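# Drive the utility cart into the yellow taped bay

## Task

Bring the utility cart into the yellow bay so that each of its four wheels sits fully inside the tape line and none touches the tape. Whatever load the cart carries must remain on it without hanging over any edge. The robot must not topple or be left leaning, or the task fails. The cart must stay put without the robot holding it; a result the robot has to keep in place does not count.

## Robot and tools

Robot: a Hello Robot Stretch 4, one arm only. It has an omni-wheel base, a lift running up a mast, an arm that telescopes forward, a three-joint wrist (yaw, pitch, roll) and a two-finger gripper. It stands about 1.6 m tall, and the base rim lies within 0.23 m of the base origin. Four cameras ride on the robot: head_camera, head_left_camera, head_right_camera and wrist_camera. A loose object may occasionally get a short push from outside.

Frames: the base frame has its origin on the floor below the base centre, with x ahead, y to the left and z up. hand_pose is reported in this frame as a point between the open fingertips; with all wrist joints at 0 its axes line up with the base axes, though the printed position may be somewhat off. The odometry frame is where the base frame was when the scene began. base_odometry comes from wheel rotation only, so slipping looks like travel; its heading is in radians, left positive, from -3.142 to 3.142.

execute_actions: argument "actions" is a list holding a single action, or empty (empty just reports state and images). An action may carry "base", "joints", or both, plus optional "pace" and "contact_limits"; alternatively it is {"end_of_arm": "enable_torque"} by itself, which re-powers any wrist or gripper motor that shut off, making it hold its current spot. All motions in one action begin together but may finish at different times. "base" takes exactly one relative move from where the base last measured itself: {"translate_m": d} straight ahead (positive) or back, -2 to 2 m, no turning; {"strafe_m": d} sideways, left positive, -2 to 2 m, no turning; {"rotate_rad": d} turn in place, counter-clockwise seen from above positive, -3.2 to 3.2 rad. "joints" is a map of joint name to an absolute target (not an offset): lift_m 0 to 1.2 m; arm_m extension 0 to 0.55 m; wrist_yaw_rad -1.134 to 4.276 (0 points forward, positive turns left, 3.14 tucks it back, above 3.4 the arm may block it); wrist_pitch_rad -1.117 to 4.259 (0 level, 1.57 pointing down); wrist_roll_rad -1.117 to 4.259 (0 puts both fingers level, positive turns clockwise viewed from behind the gripper); gripper_m -0.038 to 0.141 m, the fingertip gap, negative meaning the fingers press together. Done tolerances: lift and arm ±0.004, yaw and roll ±0.02, pitch ±0.05, gripper ±0.004. Joint targets outside range get clipped and the result says so; any other bad value or unknown key rejects the call and nothing moves. An action lasts at most 15 s. "pace" is "slow", "default", "fast" or "max": base speed 0.1/0.3/0.4/0.6 m/s and turn rate 1/2/3/4 rad/s respectively, reduced when the lift is above 0.2 m (to 0.3 m/s and 1 rad/s at 1.2 m). "contact_limits" currently accepts only arm_m, from 0 (gentlest) to 0.75 (firmest), default 0.5. "cameras" lists which images to return: null, omitted or ["all"] gives all, [] gives none. Anything left out of an action may still be driving toward an earlier target without the status showing it. If a call reports a stop, remaining calls in that same reply are skipped.

wait: "seconds" 0 to 10; commands nothing new and returns state and images. zoom_image: "camera" plus "region" [x0, y0, x1, y1] in pixels from the top-left, no larger than 504 by 504, on that camera's latest full image. finished_scene: "scene" number; ends the scene for good after the last command has been held, and reports success. The cart must already be parked and stable. A reply with no tool call ends everything.

A good start to unfold the wrist: lift_m 0.4 with wrist_yaw_rad 0 in one action.

Results: base_status and joint_status describe how each motion ended. "done" (for the base, wheels turned the commanded amount, slip included); "off_target" (stopped short, may still push); "contact_stop_at_<key>" (hit something; that part goes slack, a slack lift may sag under load and a slack base may roll); "limit_stop_at_<name>" such as own_body (self-collision guard; moving away is fine) or tilt (leaning over 6 degrees, wheels, lift and arm go slack until it levels); "torque_fault" (a wrist motor overloaded and went limp until enable_torque). on_its_own lists things not commanded by this call; "held at" is the held target, not the position. lidar_m has 12 distances in metres from the base origin, 30-degree sectors counter-clockwise starting straight ahead (4th left, 7th behind, 10th right); "-" means nothing seen or closer than 0.25 m. It sees from about 0.15 m up, misses glass, thin legs and much behind. wrist_depth_mm is a 7 by 7 grid of median depths from the top left, 100 to 2000 mm. turned_by_wheels versus turned_by_imu differing by over about 0.1 rad suggests a hit or slip, and the heading error is roughly their difference. base_tilt gives forward and right lean in degrees (each with a fixed bias up to 1.5). motor_effort is percent of maximum, positive toward larger values, peak in brackets; wheel_0..2 positive means turning right. Gripper grip needs a gripper_m below the object's width; effort, not position, shows a firm grip.

Cautions: avoid drops, slams, hard hits and heavy pushes. Do not turn or drive with over 1 kg in the gripper while arm_m exceeds 0.2, especially at fast paces; steady pushing or pulling with a high gripper or high contact limit can tip the robot. Pushing the gripper into things with base or arm, or holding over about 2 kg level, causes torque faults. Tilted-up and rolled wrists risk own-body stops. A wheel resting on something low shows as changed tilt. Keep the cart's load from falling or overhanging. The world keeps running while you think, with the robot holding its last command.

Each tool is called after "Request:" as name(argument=value, ...) on one line, values as JSON.

## Session

Request:
execute_actions(actions=[])

Scene clock: 0.00 s.
base_odometry: x=+0.000 y=+0.000 heading=+0.000 (m, m, rad; odometry frame)
turned_by_wheels: +0.000 (rad since the last result)
turned_by_imu: +0.000 (rad since the last result)
base_tilt: forward=-0.3 right=+0.6 (deg)
lidar_m: 1.62 1.05 0.95 0.97 2.22 2.12 2.15 2.60 0.96 0.94 1.44 1.34
base_status: not commanded
joint_positions: lift_m=+0.159 arm_m=+0.003 wrist_yaw_rad=+3.100 wrist_pitch_rad=+0.010 wrist_roll_rad=+0.003 gripper_m=+0.057
joint_status: not commanded
motor_effort: lift_m=+21 arm_m=+0 wrist_yaw_rad=+2 wrist_pitch_rad=-7 wrist_roll_rad=-2 gripper_m=-1 wheel_0=+0 wheel_1=+0 wheel_2=+0 (%)
hand_pose: x=-0.1109 y=+0.0993 z=+0.3340 quat_wxyz=(+0.021, -0.005, +0.002, +1.000) (m; base frame)
wrist_depth_mm: - 136 - - - 1921 1808 / - 131 - - - 1983 1863 / - 130 200 - - 1983 1863 / 116 138 - - - 1983 1921 / 1756 - - - 1983 1863 1661 / 991 1205 214 1078 192 1042 991 / 778 798 788 - 788 707 707
pictures: head_camera, head_left_camera, head_right_camera, wrist_camera
Images, in order (width x height): head_camera 420x560, head_left_camera 420x672, head_right_camera 420x672, wrist_camera 616x392.

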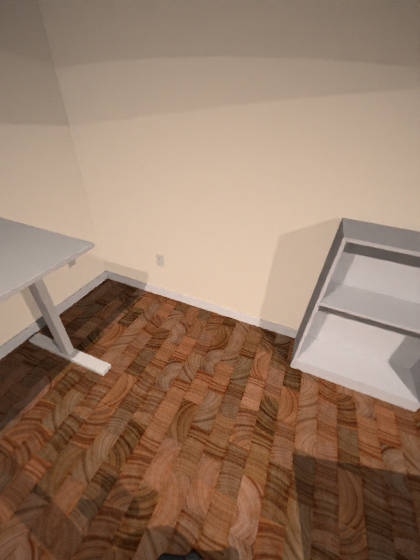

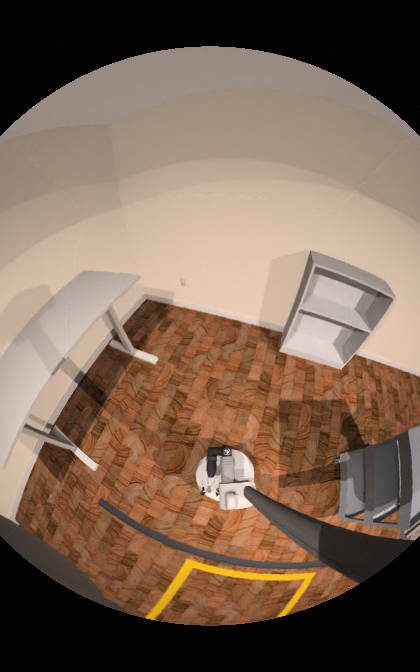

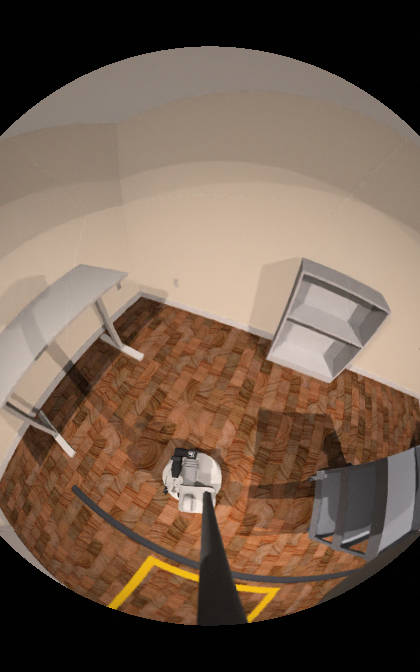

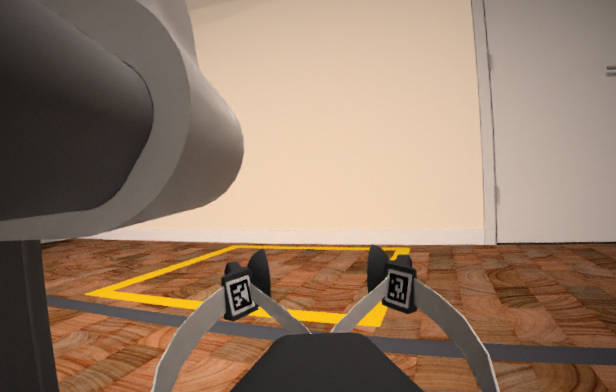

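Request:
execute_actions(actions=[{"base":{"rotate_rad":-1.9}}])

Request:
execute_actions(actions=[{"base":{"rotate_rad":-0.8}}])

Scene clock: 2.33 s.
base_odometry: x=+0.000 y=+0.000 heading=-1.900 (m, m, rad; odometry frame)
turned_by_wheels: -1.900 (rad since the last result)
turned_by_imu: -1.934 (rad since the last result)
base_tilt: forward=-0.2 right=+0.6 (deg)
lidar_m: 0.95 0.97 1.35 1.32 1.32 0.98 0.96 1.04 2.17 2.12 2.24 1.08
base_status: done
joint_positions: lift_m=+0.159 arm_m=+0.003 wrist_yaw_rad=+3.100 wrist_pitch_rad=+0.010 wrist_roll_rad=+0.003 gripper_m=+0.057
joint_status: not commanded
motor_effort: lift_m=+21(21) arm_m=+0(0) wrist_yaw_rad=+2(2) wrist_pitch_rad=-6(6) wrist_roll_rad=+1(0) gripper_m=+0(2) wheel_0=+1(6) wheel_1=+1(11) wheel_2=+1(5) (%)
hand_pose: x=-0.1109 y=+0.0993 z=+0.3340 quat_wxyz=(+0.021, -0.005, +0.002, +1.000) (m; base frame)
wrist_depth_mm: - 136 1182 1281 1281 1308 1863 / - 130 1397 1983 1921 1863 1863 / - 130 200 1863 1921 1921 1863 / 115 139 1921 1863 1863 1863 1863 / 1708 1921 1921 1863 1863 1661 1756 / 991 1182 213 1060 192 1025 991 / 788 788 788 - 788 699 732
pictures: head_camera, head_left_camera, head_right_camera, wrist_camera
Images, in order (width x height): head_camera 420x560, head_left_camera 420x672, head_right_camera 420x672, wrist_camera 616x392.

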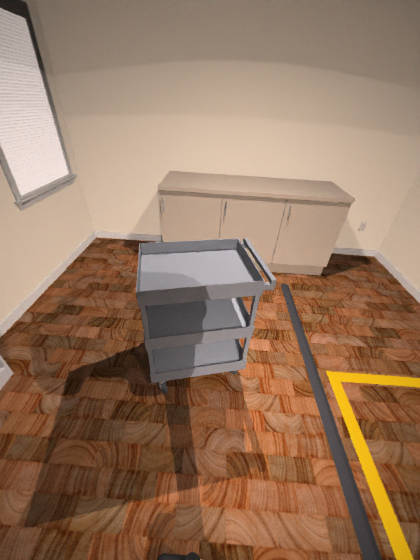

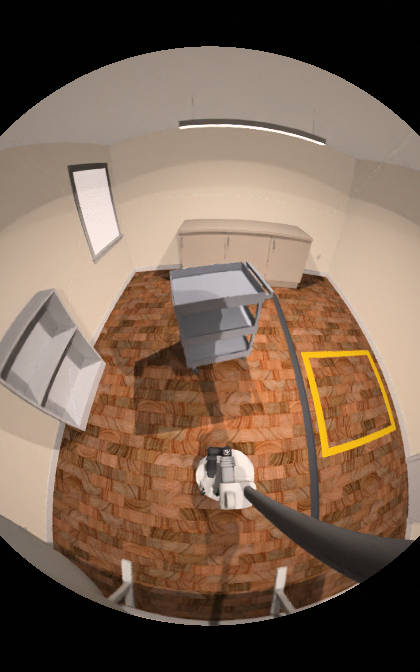

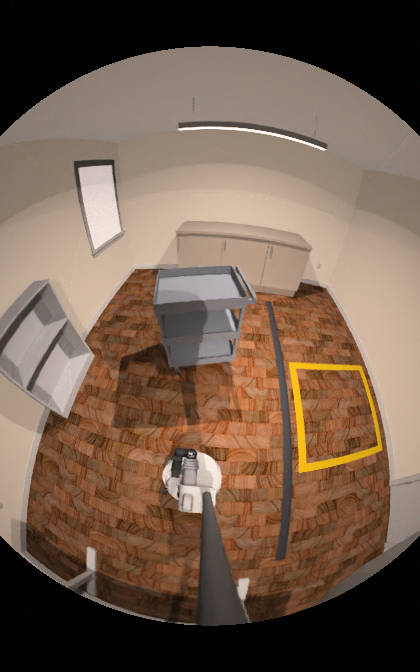

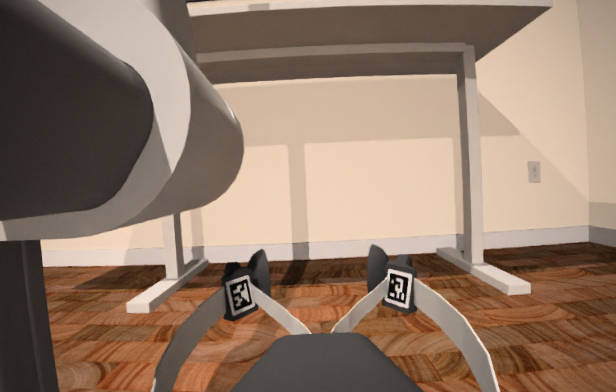

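Scene clock: 3.87 s.
base_odometry: x=+0.000 y=+0.000 heading=-2.700 (m, m, rad; odometry frame)
turned_by_wheels: -0.800 (rad since the last result)
turned_by_imu: -0.814 (rad since the last result)
base_tilt: forward=-0.2 right=+0.6 (deg)
lidar_m: 2.52 0.98 0.95 1.51 1.34 1.61 1.12 0.96 0.98 1.15 2.11 2.12
base_status: done
joint_positions: lift_m=+0.159 arm_m=+0.003 wrist_yaw_rad=+3.100 wrist_pitch_rad=+0.010 wrist_roll_rad=+0.003 gripper_m=+0.057
joint_status: not commanded
motor_effort: lift_m=+21(21) arm_m=+0(0) wrist_yaw_rad=+2(1) wrist_pitch_rad=-6(6) wrist_roll_rad=+0(0) gripper_m=-2(2) wheel_0=+0(5) wheel_1=+0(9) wheel_2=+0(4) (%)
hand_pose: x=-0.1109 y=+0.0993 z=+0.3340 quat_wxyz=(+0.021, -0.005, +0.002, +1.000) (m; base frame)
wrist_depth_mm: - 136 - - 1808 1499 1308 / - 130 1537 - 1863 1537 1336 / - 130 200 - 1863 1537 1336 / 115 138 - - 1863 1499 1336 / 1576 1808 1863 - 1808 1537 1336 / 991 1229 214 1078 192 1042 991 / 788 778 788 - 788 699 723
pictures: head_camera, head_left_camera, head_right_camera, wrist_camera
Images, in order (width x height): head_camera 420x560, head_left_camera 420x672, head_right_camera 420x672, wrist_camera 616x392.

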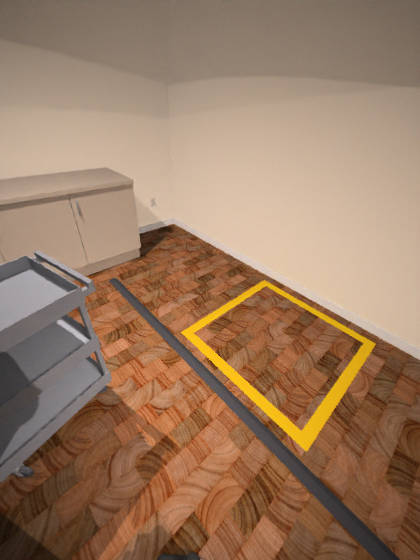

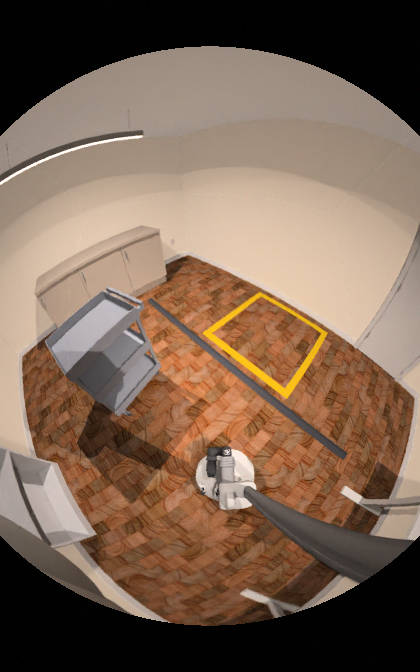

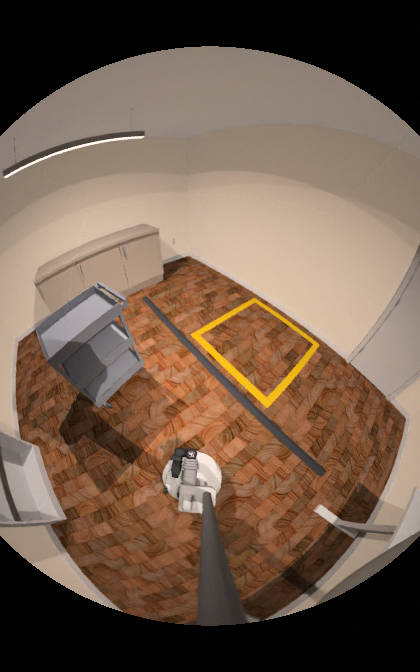

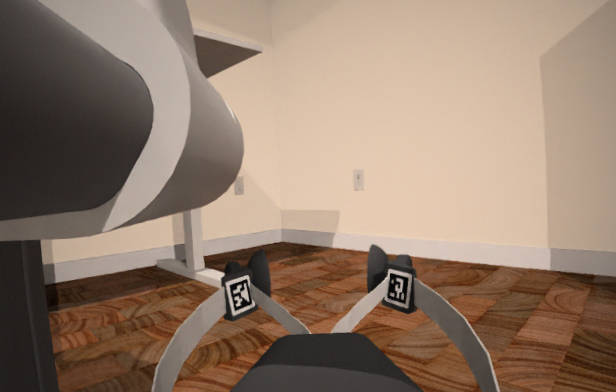

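Request:
execute_actions(actions=[{"base":{"rotate_rad":0.95},"joints":{"lift_m":0.3,"wrist_yaw_rad":0,"wrist_pitch_rad":0.25,"gripper_m":0.12}}], cameras=["head_camera","wrist_camera"])

Request:
execute_actions(actions=[{"joints":{"lift_m":0.12,"arm_m":0.05,"wrist_pitch_rad":0.1}}], cameras=["head_camera","wrist_camera"])

Scene clock: 6.63 s.
base_odometry: x=+0.000 y=+0.000 heading=-1.750 (m, m, rad; odometry frame)
turned_by_wheels: +0.950 (rad since the last result)
turned_by_imu: +0.968 (rad since the last result)
base_tilt: forward=-0.2 right=+0.7 (deg)
lidar_m: 0.94 1.58 1.33 1.61 1.17 0.97 0.95 1.10 2.15 2.13 2.40 1.00
base_status: done
joint_positions: lift_m=+0.300 arm_m=+0.003 wrist_yaw_rad=+0.000 wrist_pitch_rad=+0.252 wrist_roll_rad=+0.003 gripper_m=+0.120
joint_status: all done
motor_effort: lift_m=+26(27) arm_m=+0(0) wrist_yaw_rad=+0(4) wrist_pitch_rad=-6(3) wrist_roll_rad=+1(1) gripper_m=+3(0) wheel_0=+1(5) wheel_1=+1(5) wheel_2=+1(5) (%)
hand_pose: x=+0.4531 y=-0.0873 z=+0.4059 quat_wxyz=(+0.992, +0.001, +0.126, +0.000) (m; base frame)
wrist_depth_mm: 1808 - - - 1863 1808 1808 / 1808 - 707 707 715 1921 1808 / 1863 - - - - 1983 1921 / 1756 - 1229 1255 1205 1537 1661 / 1308 1281 788 809 809 1025 1098 / 931 931 820 878 798 788 820 / 741 707 741 - 707 676 668
pictures: head_camera, wrist_camera
Images, in order (width x height): head_camera 420x560, wrist_camera 616x392.

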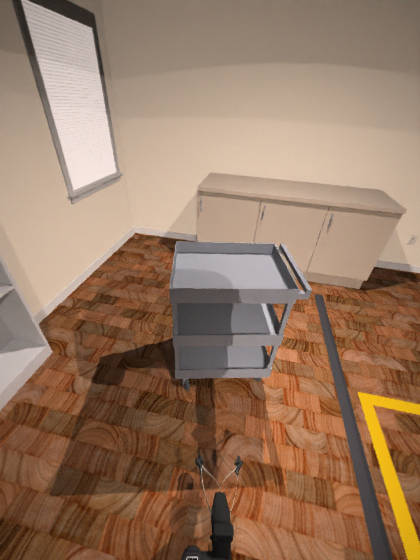

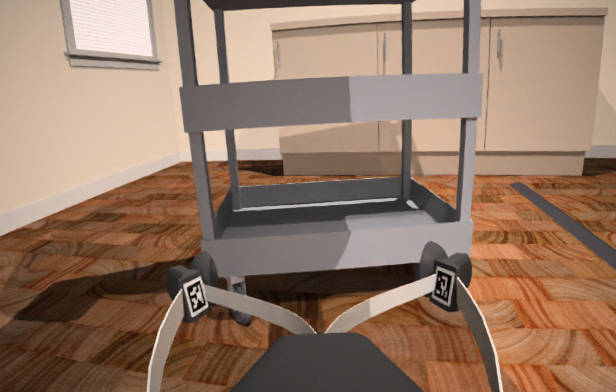

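Scene clock: 8.47 s.
base_odometry: x=+0.000 y=+0.000 heading=-1.750 (m, m, rad; odometry frame)
turned_by_wheels: +0.000 (rad since the last result)
turned_by_imu: +0.000 (rad since the last result)
base_tilt: forward=-0.2 right=+0.6 (deg)
lidar_m: 0.95 1.57 1.32 1.61 1.15 0.96 0.94 1.11 2.15 2.14 2.39 1.01
base_status: not commanded
joint_positions: lift_m=+0.120 arm_m=+0.049 wrist_yaw_rad=+0.000 wrist_pitch_rad=+0.103 wrist_roll_rad=+0.003 gripper_m=+0.120
joint_status: all done
motor_effort: lift_m=+17(25) arm_m=+8(5) wrist_yaw_rad=+1(1) wrist_pitch_rad=-7(8) wrist_roll_rad=-2(0) gripper_m=-2(1) wheel_0=+1(1) wheel_1=+1(1) wheel_2=+1(1) (%)
hand_pose: x=+0.5065 y=-0.0874 z=+0.2690 quat_wxyz=(+0.999, +0.002, +0.051, +0.000) (m; base frame)
wrist_depth_mm: 1808 - - - - 1921 1863 / 1808 - 668 676 676 809 1863 / 1808 - - - - 1921 1863 / 1863 - 1138 1182 1160 1576 1863 / 1366 1308 699 707 715 904 1060 / 820 820 699 778 676 668 699 / 621 585 621 - 585 549 554
pictures: head_camera, wrist_camera
Images, in order (width x height): head_camera 420x560, wrist_camera 616x392.

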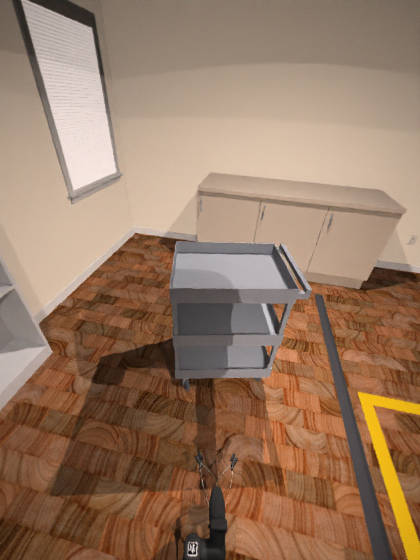

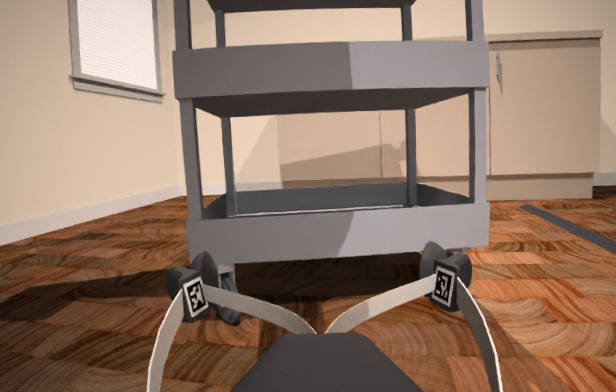

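Request:
execute_actions(actions=[{"base":{"translate_m":0.3},"joints":{"lift_m":0.345,"wrist_pitch_rad":0,"wrist_roll_rad":1.57,"gripper_m":0.141}}], cameras=["head_camera","wrist_camera"])

Scene clock: 11.03 s.
base_odometry: x=-0.053 y=-0.295 heading=-1.749 (m, m, rad; odometry frame)
turned_by_wheels: +0.000 (rad since the last result)
turned_by_imu: +0.000 (rad since the last result)
base_tilt: forward=-0.1 right=+0.6 (deg)
lidar_m: 0.65 1.87 1.25 1.25 1.76 1.25 1.27 1.41 2.21 2.20 2.47 0.70
base_status: done
joint_positions: lift_m=+0.345 arm_m=+0.049 wrist_yaw_rad=+0.000 wrist_pitch_rad=+0.003 wrist_roll_rad=+1.570 gripper_m=+0.141
joint_status: all done
motor_effort: lift_m=+26(26) arm_m=+8(8) wrist_yaw_rad=+1(1) wrist_pitch_rad=-6(9) wrist_roll_rad=+0(4) gripper_m=+3(3) wheel_0=-1(4) wheel_1=+0(4) wheel_2=+2(8) (%)
hand_pose: x=+0.5081 y=-0.0874 z=+0.5222 quat_wxyz=(+0.707, +0.707, +0.001, -0.001) (m; base frame)
wrist_depth_mm: 407 488 - 402 1661 676 521 / 407 496 878 402 1499 741 525 / 407 492 1756 402 1708 750 525 / 404 484 1863 394 1756 768 530 / 402 477 - 397 1863 676 535 / 399 413 798 394 394 668 544 / 397 427 - - 1808 1138 544
pictures: head_camera, wrist_camera
Images, in order (width x height): head_camera 420x560, wrist_camera 616x392.

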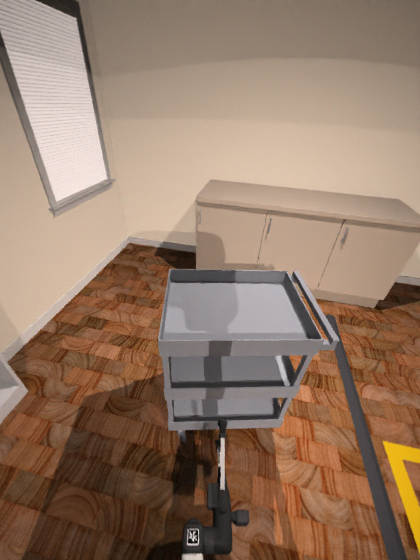

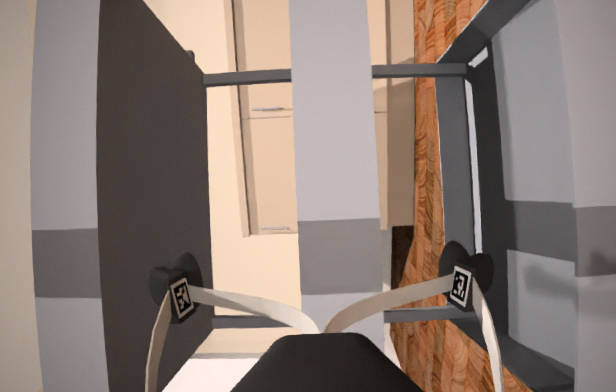

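Request:
execute_actions(actions=[{"base":{"translate_m":0.17},"joints":{"lift_m":0.323}}], cameras=["head_camera","wrist_camera"])

Scene clock: 13.03 s.
base_odometry: x=-0.084 y=-0.463 heading=-1.749 (m, m, rad; odometry frame)
turned_by_wheels: +0.000 (rad since the last result)
turned_by_imu: +0.000 (rad since the last result)
base_tilt: forward=-0.2 right=+0.6 (deg)
lidar_m: 0.48 0.51 1.21 1.22 1.72 1.43 1.42 2.52 2.23 2.23 2.29 0.51
base_status: done
joint_positions: lift_m=+0.323 arm_m=+0.049 wrist_yaw_rad=+0.000 wrist_pitch_rad=+0.002 wrist_roll_rad=+1.570 gripper_m=+0.141
joint_status: all done
motor_effort: lift_m=+17(24) arm_m=+8(8) wrist_yaw_rad=+2(1) wrist_pitch_rad=-5(7) wrist_roll_rad=+1(1) gripper_m=+2(1) wheel_0=+0(5) wheel_1=+1(6) wheel_2=+2(7) (%)
hand_pose: x=+0.5081 y=-0.0874 z=+0.5009 quat_wxyz=(+0.707, +0.707, +0.001, -0.001) (m; base frame)
wrist_depth_mm: 362 530 1499 229 676 634 488 / 364 530 1618 227 1430 683 480 / 364 535 - 226 1464 676 492 / 359 525 - 226 1537 668 504 / 353 517 - 224 1576 627 508 / 349 449 224 224 222 627 504 / 343 459 - - 640 640 517
pictures: head_camera, wrist_camera
Images, in order (width x height): head_camera 420x560, wrist_camera 616x392.

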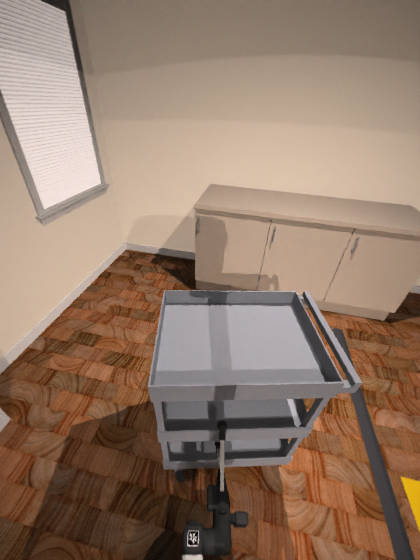

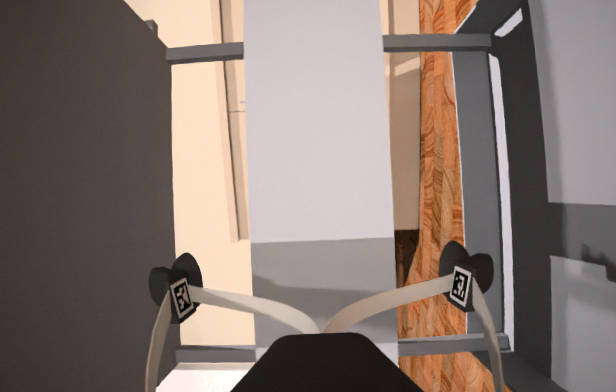

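Request:
execute_actions(actions=[{"joints":{"arm_m":0.065,"gripper_m":0.04}}], cameras=["wrist_camera"])

Request:
execute_actions(actions=[{"base":{"translate_m":-0.5},"pace":"slow"}], cameras=["head_camera","head_left_camera","wrist_camera"])

Scene clock: 15.17 s.
base_odometry: x=-0.084 y=-0.463 heading=-1.749 (m, m, rad; odometry frame)
turned_by_wheels: +0.000 (rad since the last result)
turned_by_imu: +0.001 (rad since the last result)
base_tilt: forward=-0.2 right=+0.6 (deg)
lidar_m: 0.46 0.47 1.23 1.21 1.73 1.43 1.43 2.52 2.24 2.23 0.71 0.50
base_status: not commanded
joint_positions: lift_m=+0.323 arm_m=+0.064 wrist_yaw_rad=+0.001 wrist_pitch_rad=+0.007 wrist_roll_rad=+1.570 gripper_m=+0.040
joint_status: all done
motor_effort: lift_m=+19(19) arm_m=+4(7) wrist_yaw_rad=-2(6) wrist_pitch_rad=-20(19) wrist_roll_rad=+1(1) gripper_m=-15(19) wheel_0=+0(1) wheel_1=+1(1) wheel_2=+2(3) (%)
hand_pose: x=+0.5237 y=-0.0871 z=+0.4994 quat_wxyz=(+0.707, +0.707, +0.003, -0.002) (m; base frame)
wrist_depth_mm: 368 549 640 199 634 621 480 / 368 549 1499 198 1397 654 477 / 368 544 1618 196 1430 647 488 / 366 544 - 195 195 640 492 / 362 535 - 194 193 640 496 / 355 455 189 193 193 585 492 / 349 452 - - 603 609 512
pictures: wrist_camera
Images, in order (width x height): wrist_camera 616x392.

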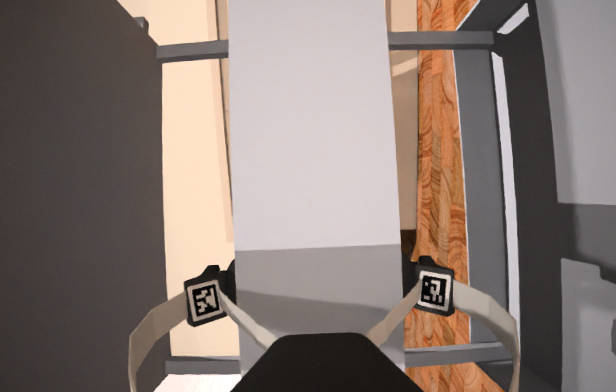

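Scene clock: 21.43 s.
base_odometry: x=+0.005 y=+0.029 heading=-1.749 (m, m, rad; odometry frame)
turned_by_wheels: +0.000 (rad since the last result)
turned_by_imu: +0.004 (rad since the last result)
base_tilt: forward=-0.1 right=+0.7 (deg)
lidar_m: 0.45 0.47 1.35 1.63 1.13 0.94 0.92 1.07 2.13 2.13 2.39 0.51
base_status: done
joint_positions: lift_m=+0.323 arm_m=+0.064 wrist_yaw_rad=+0.002 wrist_pitch_rad=+0.007 wrist_roll_rad=+1.570 gripper_m=+0.040
joint_status: not commanded
motor_effort: lift_m=+19(19) arm_m=+4(4) wrist_yaw_rad=-5(7) wrist_pitch_rad=-19(20) wrist_roll_rad=-1(1) gripper_m=-15(15) wheel_0=+0(6) wheel_1=+0(5) wheel_2=+1(7) (%)
hand_pose: x=+0.5238 y=-0.0867 z=+0.4994 quat_wxyz=(+0.707, +0.707, +0.003, -0.002) (m; base frame)
wrist_depth_mm: 368 544 - 206 654 621 484 / 370 549 661 204 654 661 477 / 368 544 - 200 1430 654 484 / 366 539 - 198 199 640 496 / 362 525 - 195 195 640 500 / 353 455 190 193 191 585 500 / 349 462 - - 591 597 512
pictures: head_camera, head_left_camera, wrist_camera
Images, in order (width x height): head_camera 420x560, head_left_camera 420x672, wrist_camera 616x392.

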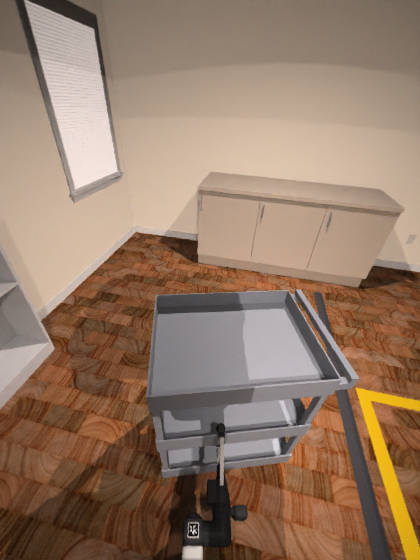

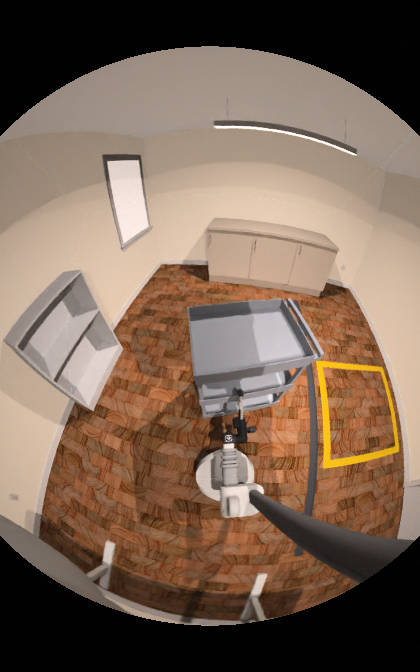

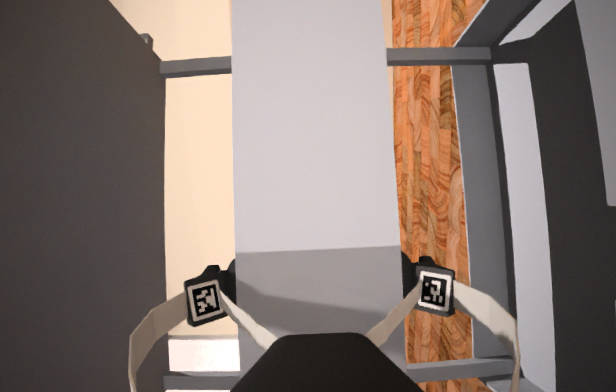

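Request:
execute_actions(actions=[{"base":{"translate_m":-0.08},"pace":"slow"}], cameras=[])

Request:
execute_actions(actions=[{"joints":{"gripper_m":0.141}}], cameras=[])

Request:
execute_actions(actions=[{"base":{"translate_m":-0.08},"joints":{"arm_m":0}}], cameras=["wrist_camera"])

Request:
execute_actions(actions=[{"base":{"strafe_m":0.75},"pace":"fast"}], cameras=[])

Request:
execute_actions(actions=[{"base":{"rotate_rad":-1.6}}], cameras=["head_left_camera"])

Request:
execute_actions(actions=[{"base":{"strafe_m":0.86}}], cameras=["head_camera","head_left_camera","wrist_camera"])

Scene clock: 23.67 s.
base_odometry: x=+0.019 y=+0.108 heading=-1.749 (m, m, rad; odometry frame)
turned_by_wheels: +0.000 (rad since the last result)
turned_by_imu: +0.001 (rad since the last result)
base_tilt: forward=-0.2 right=+0.6 (deg)
lidar_m: 0.45 0.47 1.38 1.64 1.03 0.85 0.85 0.99 2.11 2.11 2.37 0.50
base_status: done
joint_positions: lift_m=+0.323 arm_m=+0.064 wrist_yaw_rad=+0.002 wrist_pitch_rad=+0.007 wrist_roll_rad=+1.570 gripper_m=+0.040
joint_status: not commanded
motor_effort: lift_m=+20(19) arm_m=+4(4) wrist_yaw_rad=-5(8) wrist_pitch_rad=-19(19) wrist_roll_rad=-1(0) gripper_m=-16(16) wheel_0=+0(4) wheel_1=-1(3) wheel_2=+2(8) (%)
hand_pose: x=+0.5238 y=-0.0868 z=+0.4994 quat_wxyz=(+0.707, +0.707, +0.003, -0.002) (m; base frame)
wrist_depth_mm: 366 544 - 209 1008 621 480 / 366 544 661 204 647 654 477 / 368 544 - 201 1430 654 488 / 364 539 - 198 198 647 492 / 364 530 - 195 195 634 496 / 351 452 189 191 191 580 496 / 353 462 - - 597 591 508
pictures: none
No camera images: the call's "cameras" was empty. Leave "cameras" out to get every camera's image.

Scene clock: 25.67 s.
base_odometry: x=+0.019 y=+0.108 heading=-1.749 (m, m, rad; odometry frame)
turned_by_wheels: +0.000 (rad since the last result)
turned_by_imu: +0.000 (rad since the last result)
base_tilt: forward=-0.2 right=+0.7 (deg)
lidar_m: 0.47 0.48 1.38 1.64 1.04 0.85 0.84 0.98 2.11 2.10 2.35 0.51
base_status: not commanded
joint_positions: lift_m=+0.323 arm_m=+0.064 wrist_yaw_rad=+0.000 wrist_pitch_rad=+0.003 wrist_roll_rad=+1.570 gripper_m=+0.141
joint_status: all done
motor_effort: lift_m=+19(19) arm_m=+4(4) wrist_yaw_rad=+3(5) wrist_pitch_rad=-7(18) wrist_roll_rad=-1(1) gripper_m=+0(16) wheel_0=+1(1) wheel_1=+0(1) wheel_2=-1(2) (%)
hand_pose: x=+0.5236 y=-0.0875 z=+0.5006 quat_wxyz=(+0.707, +0.707, +0.001, -0.001) (m; base frame)
wrist_depth_mm: 362 539 - 222 1499 615 484 / 366 539 - 219 676 661 480 / 364 535 - 214 1499 668 488 / 362 530 - 211 213 661 500 / 355 517 - 208 208 634 504 / 351 449 213 204 203 627 504 / 345 459 - - 603 603 517
pictures: none
No camera images: the call's "cameras" was empty. Leave "cameras" out to get every camera's image.

Scene clock: 27.07 s.
base_odometry: x=+0.034 y=+0.187 heading=-1.749 (m, m, rad; odometry frame)
turned_by_wheels: +0.000 (rad since the last result)
turned_by_imu: +0.001 (rad since the last result)
base_tilt: forward=-0.2 right=+0.6 (deg)
lidar_m: 0.55 0.58 1.41 1.65 0.94 0.78 0.76 0.89 2.07 2.10 2.36 0.60
base_status: done
joint_positions: lift_m=+0.323 arm_m=+0.004 wrist_yaw_rad=+0.000 wrist_pitch_rad=+0.003 wrist_roll_rad=+1.570 gripper_m=+0.141
joint_status: arm_m off_target (ended at +0.004, target +0.000)
joint sent to its limit — the command would take arm_m past its lower limit, so that joint was sent only as far as its limit.
motor_effort: lift_m=+19(19) arm_m=-8(6) wrist_yaw_rad=+2(2) wrist_pitch_rad=-6(7) wrist_roll_rad=+0(0) gripper_m=+1(0) wheel_0=+1(5) wheel_1=+0(9) wheel_2=-2(8) (%)
hand_pose: x=+0.4635 y=-0.0874 z=+0.5007 quat_wxyz=(+0.707, +0.707, +0.001, -0.001) (m; base frame)
wrist_depth_mm: 377 535 - 370 1983 621 484 / 377 530 - 364 1808 699 496 / 370 539 - 359 1863 715 496 / 362 525 - 349 1983 741 504 / 355 512 - 347 - 640 504 / 349 445 - 340 1576 634 504 / 343 459 768 - 1499 707 517
pictures: wrist_camera
Images, in order (width x height): wrist_camera 616x392.

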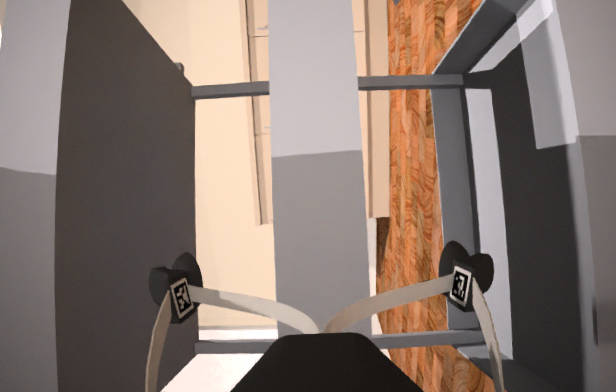

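Scene clock: 30.17 s.
base_odometry: x=+0.772 y=+0.054 heading=-1.749 (m, m, rad; odometry frame)
turned_by_wheels: +0.000 (rad since the last result)
turned_by_imu: +0.001 (rad since the last result)
base_tilt: forward=-0.3 right=+0.6 (deg)
lidar_m: 1.37 0.81 0.92 0.92 1.04 0.61 0.62 0.72 1.18 2.82 0.82 0.84
base_status: done
joint_positions: lift_m=+0.323 arm_m=+0.004 wrist_yaw_rad=+0.000 wrist_pitch_rad=+0.003 wrist_roll_rad=+1.570 gripper_m=+0.141
joint_status: not commanded
motor_effort: lift_m=+19(18) arm_m=-8(8) wrist_yaw_rad=+2(1) wrist_pitch_rad=-6(8) wrist_roll_rad=-1(1) gripper_m=+2(2) wheel_0=+1(11) wheel_1=-1(15) wheel_2=-1(2) (%)
hand_pose: x=+0.4635 y=-0.0874 z=+0.5007 quat_wxyz=(+0.707, +0.707, +0.001, -0.001) (m; base frame)
wrist_depth_mm: - - - - - 976 676 / - - - - - 991 691 / - - - - - 1025 715 / - - - - - 1060 723 / - - - - - 917 723 / - 1921 1756 - 1576 904 723 / 1618 1499 1205 - 1205 1008 732
pictures: none
No camera images: the call's "cameras" was empty. Leave "cameras" out to get every camera's image.

Scene clock: 32.23 s.
base_odometry: x=+0.772 y=+0.054 heading=+2.934 (m, m, rad; odometry frame)
turned_by_wheels: -1.600 (rad since the last result)
turned_by_imu: -1.629 (rad since the last result)
base_tilt: forward=-0.2 right=+0.6 (deg)
lidar_m: 2.80 0.80 0.82 2.21 0.81 0.90 0.91 1.03 0.62 0.62 0.69 1.07
base_status: done
joint_positions: lift_m=+0.323 arm_m=+0.004 wrist_yaw_rad=+0.000 wrist_pitch_rad=+0.003 wrist_roll_rad=+1.570 gripper_m=+0.141
joint_status: not commanded
motor_effort: lift_m=+19(19) arm_m=-8(8) wrist_yaw_rad=+1(1) wrist_pitch_rad=-7(7) wrist_roll_rad=+0(3) gripper_m=+1(1) wheel_0=+0(6) wheel_1=+1(8) wheel_2=+1(5) (%)
hand_pose: x=+0.4635 y=-0.0874 z=+0.5007 quat_wxyz=(+0.707, +0.707, +0.001, -0.001) (m; base frame)
wrist_depth_mm: - - - - - 976 683 / - - - - - 1008 691 / - - - - - 1025 707 / - - - - - 1060 715 / - - - - - 904 723 / - - - - 1756 917 723 / - - - - 1756 1078 715
pictures: head_left_camera
Images, in order (width x height): head_left_camera 420x672.

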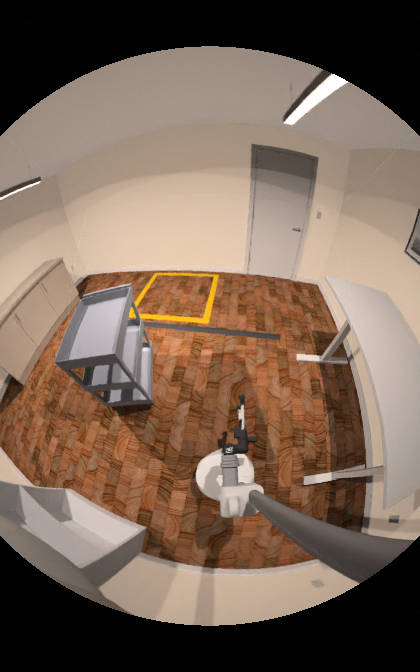

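Scene clock: 36.43 s.
base_odometry: x=+0.595 y=-0.788 heading=+2.934 (m, m, rad; odometry frame)
turned_by_wheels: +0.000 (rad since the last result)
turned_by_imu: +0.001 (rad since the last result)
base_tilt: forward=-0.3 right=+0.5 (deg)
lidar_m: 0.51 0.52 1.87 1.87 0.57 0.47 0.47 0.53 1.38 1.48 1.65 0.58
base_status: done
joint_positions: lift_m=+0.323 arm_m=+0.004 wrist_yaw_rad=+0.000 wrist_pitch_rad=+0.003 wrist_roll_rad=+1.570 gripper_m=+0.141
joint_status: not commanded
motor_effort: lift_m=+19(19) arm_m=-8(8) wrist_yaw_rad=+1(1) wrist_pitch_rad=-7(6) wrist_roll_rad=-1(3) gripper_m=+2(3) wheel_0=+1(7) wheel_1=-1(8) wheel_2=+1(0) (%)
hand_pose: x=+0.4635 y=-0.0874 z=+0.5007 quat_wxyz=(+0.707, +0.707, +0.001, -0.001) (m; base frame)
wrist_depth_mm: - - - - 1756 891 654 / 359 373 364 342 1430 521 442 / 366 535 - 334 1921 668 496 / 359 525 946 327 1756 732 504 / 355 512 - 320 1756 634 504 / 347 445 854 314 315 634 508 / 343 459 866 - 1537 691 521
pictures: head_camera, head_left_camera, wrist_camera
Images, in order (width x height): head_camera 420x560, head_left_camera 420x672, wrist_camera 616x392.

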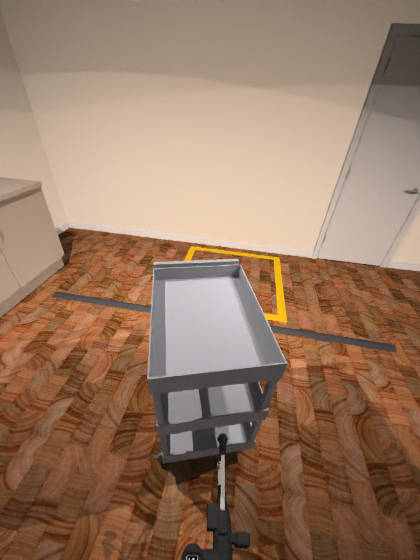

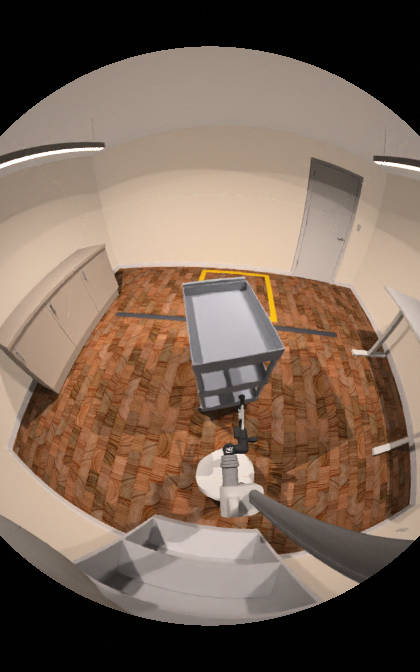

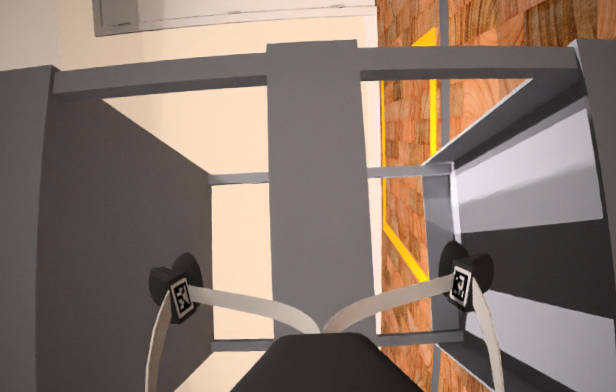

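Request:
execute_actions(actions=[{"base":{"strafe_m":0.11},"joints":{"arm_m":0.095}}], cameras=[])

Request:
execute_actions(actions=[{"joints":{"gripper_m":0.035}}], cameras=["wrist_camera"])

Request:
execute_actions(actions=[{"base":{"translate_m":0.25},"pace":"slow"}], cameras=["head_camera","head_left_camera"])

Scene clock: 38.13 s.
base_odometry: x=+0.572 y=-0.896 heading=+2.934 (m, m, rad; odometry frame)
turned_by_wheels: +0.000 (rad since the last result)
turned_by_imu: +0.000 (rad since the last result)
base_tilt: forward=-0.2 right=+0.6 (deg)
lidar_m: 0.50 2.13 1.77 1.84 0.56 0.45 0.45 0.51 1.34 1.59 1.76 0.55
base_status: done
joint_positions: lift_m=+0.323 arm_m=+0.094 wrist_yaw_rad=+0.000 wrist_pitch_rad=+0.002 wrist_roll_rad=+1.570 gripper_m=+0.141
joint_status: all done
motor_effort: lift_m=+19(19) arm_m=+8(11) wrist_yaw_rad=+1(1) wrist_pitch_rad=-6(6) wrist_roll_rad=-1(1) gripper_m=+0(0) wheel_0=+2(7) wheel_1=-2(10) wheel_2=+1(1) (%)
hand_pose: x=+0.5530 y=-0.0874 z=+0.5007 quat_wxyz=(+0.707, +0.707, +0.001, -0.001) (m; base frame)
wrist_depth_mm: 364 - - 234 1537 976 473 / 364 539 - 230 1464 654 484 / 366 535 842 225 831 723 492 / 362 530 - 220 1499 732 504 / 359 517 - 215 216 640 508 / 349 449 213 211 209 591 504 / 345 466 - - 1576 1042 452
pictures: none
No camera images: the call's "cameras" was empty. Leave "cameras" out to get every camera's image.

Scene clock: 40.20 s.
base_odometry: x=+0.572 y=-0.895 heading=+2.934 (m, m, rad; odometry frame)
turned_by_wheels: +0.000 (rad since the last result)
turned_by_imu: +0.001 (rad since the last result)
base_tilt: forward=-0.2 right=+0.6 (deg)
lidar_m: 0.47 2.14 1.75 1.81 0.56 0.44 0.45 0.49 1.36 1.59 1.75 0.54
base_status: not commanded
joint_positions: lift_m=+0.323 arm_m=+0.094 wrist_yaw_rad=+0.003 wrist_pitch_rad=+0.006 wrist_roll_rad=+1.570 gripper_m=+0.035
joint_status: all done
motor_effort: lift_m=+19(19) arm_m=+5(7) wrist_yaw_rad=-7(11) wrist_pitch_rad=-18(18) wrist_roll_rad=+0(0) gripper_m=-19(18) wheel_0=+0(2) wheel_1=-2(2) wheel_2=+4(4) (%)
hand_pose: x=+0.5538 y=-0.0866 z=+0.4996 quat_wxyz=(+0.707, +0.707, +0.003, -0.001) (m; base frame)
wrist_depth_mm: 366 - - 217 1464 946 473 / 370 549 - 211 1430 640 473 / 368 544 820 208 809 707 484 / 368 544 - 203 820 723 496 / 359 525 741 198 199 723 496 / 353 455 186 195 194 580 500 / 349 473 - - 1537 1042 449
pictures: wrist_camera
Images, in order (width x height): wrist_camera 616x392.

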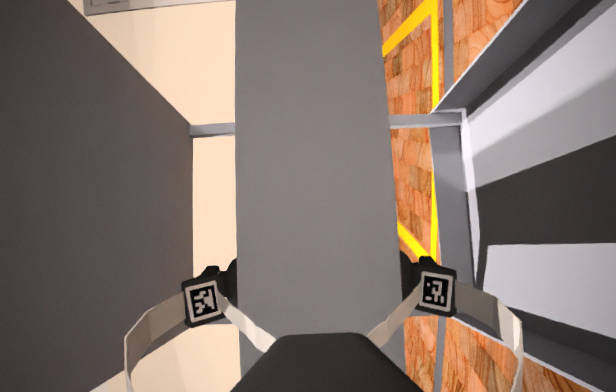

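Scene clock: 44.00 s.
base_odometry: x=+0.327 y=-0.844 heading=+2.934 (m, m, rad; odometry frame)
turned_by_wheels: +0.000 (rad since the last result)
turned_by_imu: -0.001 (rad since the last result)
base_tilt: forward=-0.2 right=+0.6 (deg)
lidar_m: 0.50 2.08 1.70 1.70 1.24 0.69 0.70 0.80 1.65 1.63 1.83 0.53
base_status: done
joint_positions: lift_m=+0.323 arm_m=+0.094 wrist_yaw_rad=-0.005 wrist_pitch_rad=+0.006 wrist_roll_rad=+1.569 gripper_m=+0.035
joint_status: not commanded
on_its_own: wrist_yaw_rad is at rest, and its effort (+18) is outside its rest range (-13 to +13)
motor_effort: lift_m=+19(19) arm_m=+5(5) wrist_yaw_rad=+18(20) wrist_pitch_rad=-15(18) wrist_roll_rad=+3(2) gripper_m=-16(16) wheel_0=-2(7) wheel_1=+1(7) wheel_2=-3(7) (%)
hand_pose: x=+0.5531 y=-0.0890 z=+0.4998 quat_wxyz=(+0.708, +0.707, +0.000, -0.004) (m; base frame)
wrist_depth_mm: 364 - - 190 1366 627 488 / 364 539 768 191 759 683 477 / 366 549 768 193 193 707 488 / 364 535 759 193 193 715 496 / 359 530 741 195 195 691 500 / 353 455 185 196 195 177 484 / 347 - - - 1537 1025 732
pictures: head_camera, head_left_camera
Images, in order (width x height): head_camera 420x560, head_left_camera 420x672.

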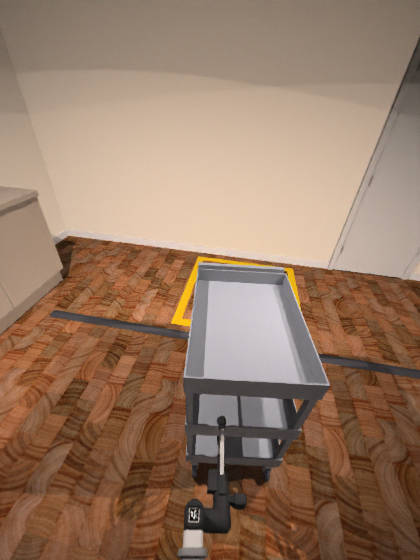

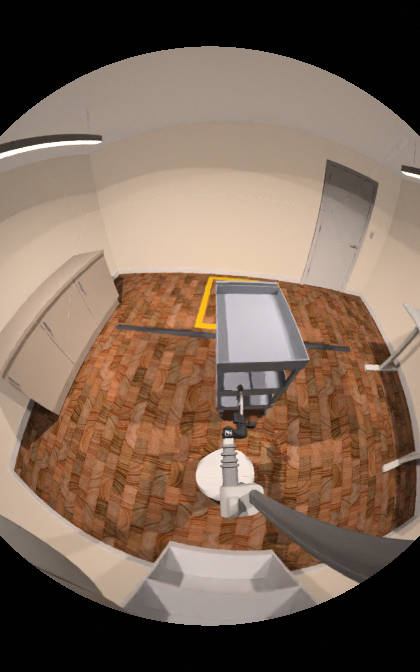

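Request:
execute_actions(actions=[{"joints":{"gripper_m":0.141}}], cameras=[])

Request:
execute_actions(actions=[{"joints":{"arm_m":0.005}}], cameras=[])

Request:
execute_actions(actions=[{"base":{"rotate_rad":-0.13},"joints":{"wrist_roll_rad":0}}], cameras=["wrist_camera"])

Request:
execute_actions(actions=[{"base":{"translate_m":0.25},"pace":"slow"}], cameras=["head_camera","wrist_camera"])

Scene clock: 46.27 s.
base_odometry: x=+0.327 y=-0.844 heading=+2.934 (m, m, rad; odometry frame)
turned_by_wheels: +0.000 (rad since the last result)
turned_by_imu: +0.001 (rad since the last result)
base_tilt: forward=-0.2 right=+0.6 (deg)
lidar_m: 0.51 2.09 1.71 1.69 1.24 0.71 0.68 0.81 1.64 1.63 1.83 0.54
base_status: not commanded
joint_positions: lift_m=+0.323 arm_m=+0.094 wrist_yaw_rad=+0.000 wrist_pitch_rad=+0.003 wrist_roll_rad=+1.570 gripper_m=+0.141
joint_status: all done
motor_effort: lift_m=+19(19) arm_m=+5(5) wrist_yaw_rad=+3(17) wrist_pitch_rad=-7(16) wrist_roll_rad=-1(0) gripper_m=+2(14) wheel_0=-2(2) wheel_1=+2(2) wheel_2=-2(3) (%)
hand_pose: x=+0.5535 y=-0.0876 z=+0.5006 quat_wxyz=(+0.707, +0.707, +0.001, -0.001) (m; base frame)
wrist_depth_mm: 362 535 - 201 1397 634 488 / 364 530 778 203 768 691 484 / 364 535 - 205 1499 715 492 / 362 530 809 208 208 732 496 / 357 517 809 210 210 640 500 / 349 449 213 212 211 574 466 / 345 - - - 1537 1042 741
pictures: none
No camera images: the call's "cameras" was empty. Leave "cameras" out to get every camera's image.

Scene clock: 47.50 s.
base_odometry: x=+0.327 y=-0.844 heading=+2.934 (m, m, rad; odometry frame)
turned_by_wheels: +0.000 (rad since the last result)
turned_by_imu: +0.000 (rad since the last result)
base_tilt: forward=-0.2 right=+0.6 (deg)
lidar_m: 0.52 2.10 1.71 1.68 1.25 0.70 0.69 0.80 1.64 1.64 1.80 0.55
base_status: not commanded
joint_positions: lift_m=+0.323 arm_m=+0.006 wrist_yaw_rad=+0.000 wrist_pitch_rad=+0.002 wrist_roll_rad=+1.570 gripper_m=+0.141
joint_status: all done
motor_effort: lift_m=+19(19) arm_m=-8(9) wrist_yaw_rad=+1(2) wrist_pitch_rad=-7(7) wrist_roll_rad=-1(1) gripper_m=+2(0) wheel_0=-2(2) wheel_1=+2(2) wheel_2=-1(2) (%)
hand_pose: x=+0.4658 y=-0.0874 z=+0.5007 quat_wxyz=(+0.707, +0.707, +0.001, -0.001) (m; base frame)
wrist_depth_mm: 359 539 - 289 1808 647 488 / 364 535 - 291 1661 707 484 / 364 530 - 294 1661 723 496 / 362 525 - 294 1756 741 504 / 355 512 - 300 917 640 508 / 349 445 - 301 303 585 473 / 334 334 - - 1618 314 315
pictures: none
No camera images: the call's "cameras" was empty. Leave "cameras" out to get every camera's image.

Scene clock: 49.00 s.
base_odometry: x=+0.327 y=-0.844 heading=+2.804 (m, m, rad; odometry frame)
turned_by_wheels: -0.130 (rad since the last result)
turned_by_imu: -0.132 (rad since the last result)
base_tilt: forward=-0.3 right=+0.6 (deg)
lidar_m: 0.52 2.34 1.74 1.69 1.39 0.72 0.69 0.75 1.53 1.64 1.74 0.57
base_status: done
joint_positions: lift_m=+0.323 arm_m=+0.006 wrist_yaw_rad=+0.000 wrist_pitch_rad=+0.002 wrist_roll_rad=+0.000 gripper_m=+0.141
joint_status: all done
motor_effort: lift_m=+19(19) arm_m=-8(8) wrist_yaw_rad=+1(2) wrist_pitch_rad=-6(6) wrist_roll_rad=-1(4) gripper_m=+1(1) wheel_0=+1(4) wheel_1=+1(3) wheel_2=-1(4) (%)
hand_pose: x=+0.4658 y=-0.0874 z=+0.5007 quat_wxyz=(+1.000, +0.000, +0.001, +0.000) (m; base frame)
wrist_depth_mm: - 459 484 508 517 - - / - - 741 778 - - - / - - - - - - - / - 462 917 917 820 327 336 / - 298 306 310 317 325 332 / 1537 298 307 310 798 357 741 / 1182 330 878 - 768 1042 647
pictures: wrist_camera
Images, in order (width x height): wrist_camera 616x392.

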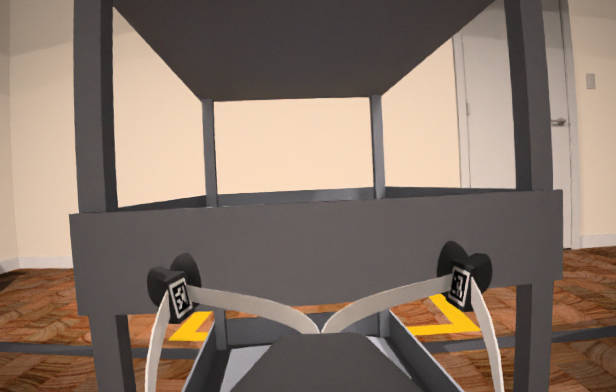

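Scene clock: 52.77 s.
base_odometry: x=+0.091 y=-0.761 heading=+2.804 (m, m, rad; odometry frame)
turned_by_wheels: +0.000 (rad since the last result)
turned_by_imu: +0.000 (rad since the last result)
base_tilt: forward=-0.2 right=+0.6 (deg)
lidar_m: 0.46 0.51 1.73 1.68 1.73 0.97 0.94 1.01 1.69 1.64 1.74 0.48
base_status: done
joint_positions: lift_m=+0.323 arm_m=+0.006 wrist_yaw_rad=-0.002 wrist_pitch_rad=+0.002 wrist_roll_rad=+0.000 gripper_m=+0.141
joint_status: not commanded
motor_effort: lift_m=+19(19) arm_m=-3(8) wrist_yaw_rad=+7(17) wrist_pitch_rad=-6(7) wrist_roll_rad=+1(3) gripper_m=+0(2) wheel_0=+2(5) wheel_1=+1(1) wheel_2=-3(8) (%)
hand_pose: x=+0.4648 y=-0.0879 z=+0.5008 quat_wxyz=(+1.000, +0.000, +0.001, -0.001) (m; base frame)
wrist_depth_mm: 262 - 492 508 517 - - / 260 - 854 788 798 - - / 260 - - - - - - / 262 - 854 866 809 488 355 / 257 252 247 244 239 234 231 / 258 254 247 244 239 235 233 / 274 1098 1042 - 778 991 1042
pictures: head_camera, wrist_camera
Images, in order (width x height): head_camera 420x560, wrist_camera 616x392.

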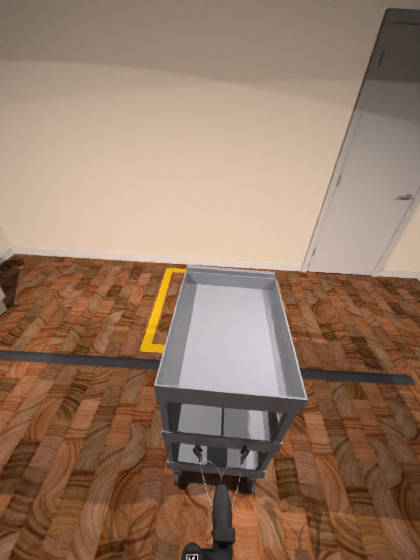

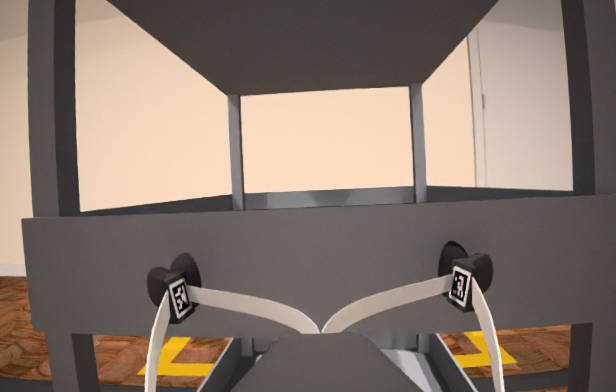

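Request:
execute_actions(actions=[{"base":{"translate_m":0.35},"pace":"slow"}], cameras=["head_camera","wrist_camera"])

Scene clock: 57.60 s.
base_odometry: x=-0.239 y=-0.645 heading=+2.804 (m, m, rad; odometry frame)
turned_by_wheels: +0.000 (rad since the last result)
turned_by_imu: +0.009 (rad since the last result)
base_tilt: forward=-0.2 right=+0.5 (deg)
lidar_m: 0.44 2.24 1.71 1.66 1.77 1.32 1.30 1.37 1.70 1.65 1.73 0.48
base_status: done
joint_positions: lift_m=+0.323 arm_m=+0.004 wrist_yaw_rad=-0.002 wrist_pitch_rad=+0.002 wrist_roll_rad=+0.000 gripper_m=+0.141
joint_status: not commanded
motor_effort: lift_m=+19(19) arm_m=+8(11) wrist_yaw_rad=+7(76) wrist_pitch_rad=-5(16) wrist_roll_rad=-2(6) gripper_m=+2(1) wheel_0=+1(10) wheel_1=+2(11) wheel_2=-4(28) (%)
hand_pose: x=+0.4628 y=-0.0880 z=+0.5008 quat_wxyz=(+1.000, +0.000, +0.001, -0.001) (m; base frame)
wrist_depth_mm: 242 1921 492 508 517 1921 1863 / 245 1921 1921 778 820 1863 1863 / 246 1983 1983 1921 1921 1863 1808 / 252 1983 866 854 831 517 1808 / 241 242 241 238 239 237 236 / 244 242 240 240 239 238 239 / 1118 268 820 - 788 1025 1042
pictures: head_camera, wrist_camera
Images, in order (width x height): head_camera 420x560, wrist_camera 616x392.

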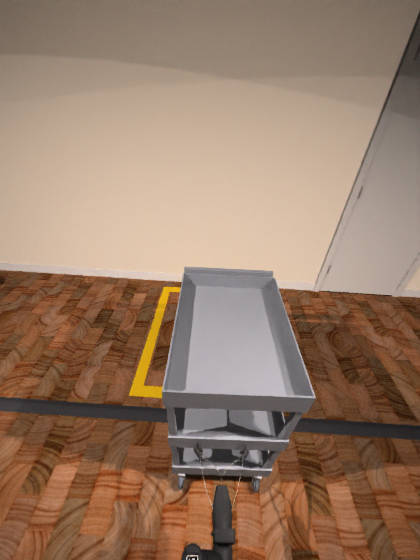

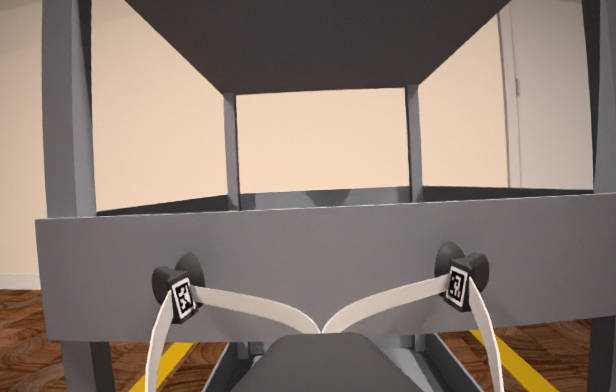

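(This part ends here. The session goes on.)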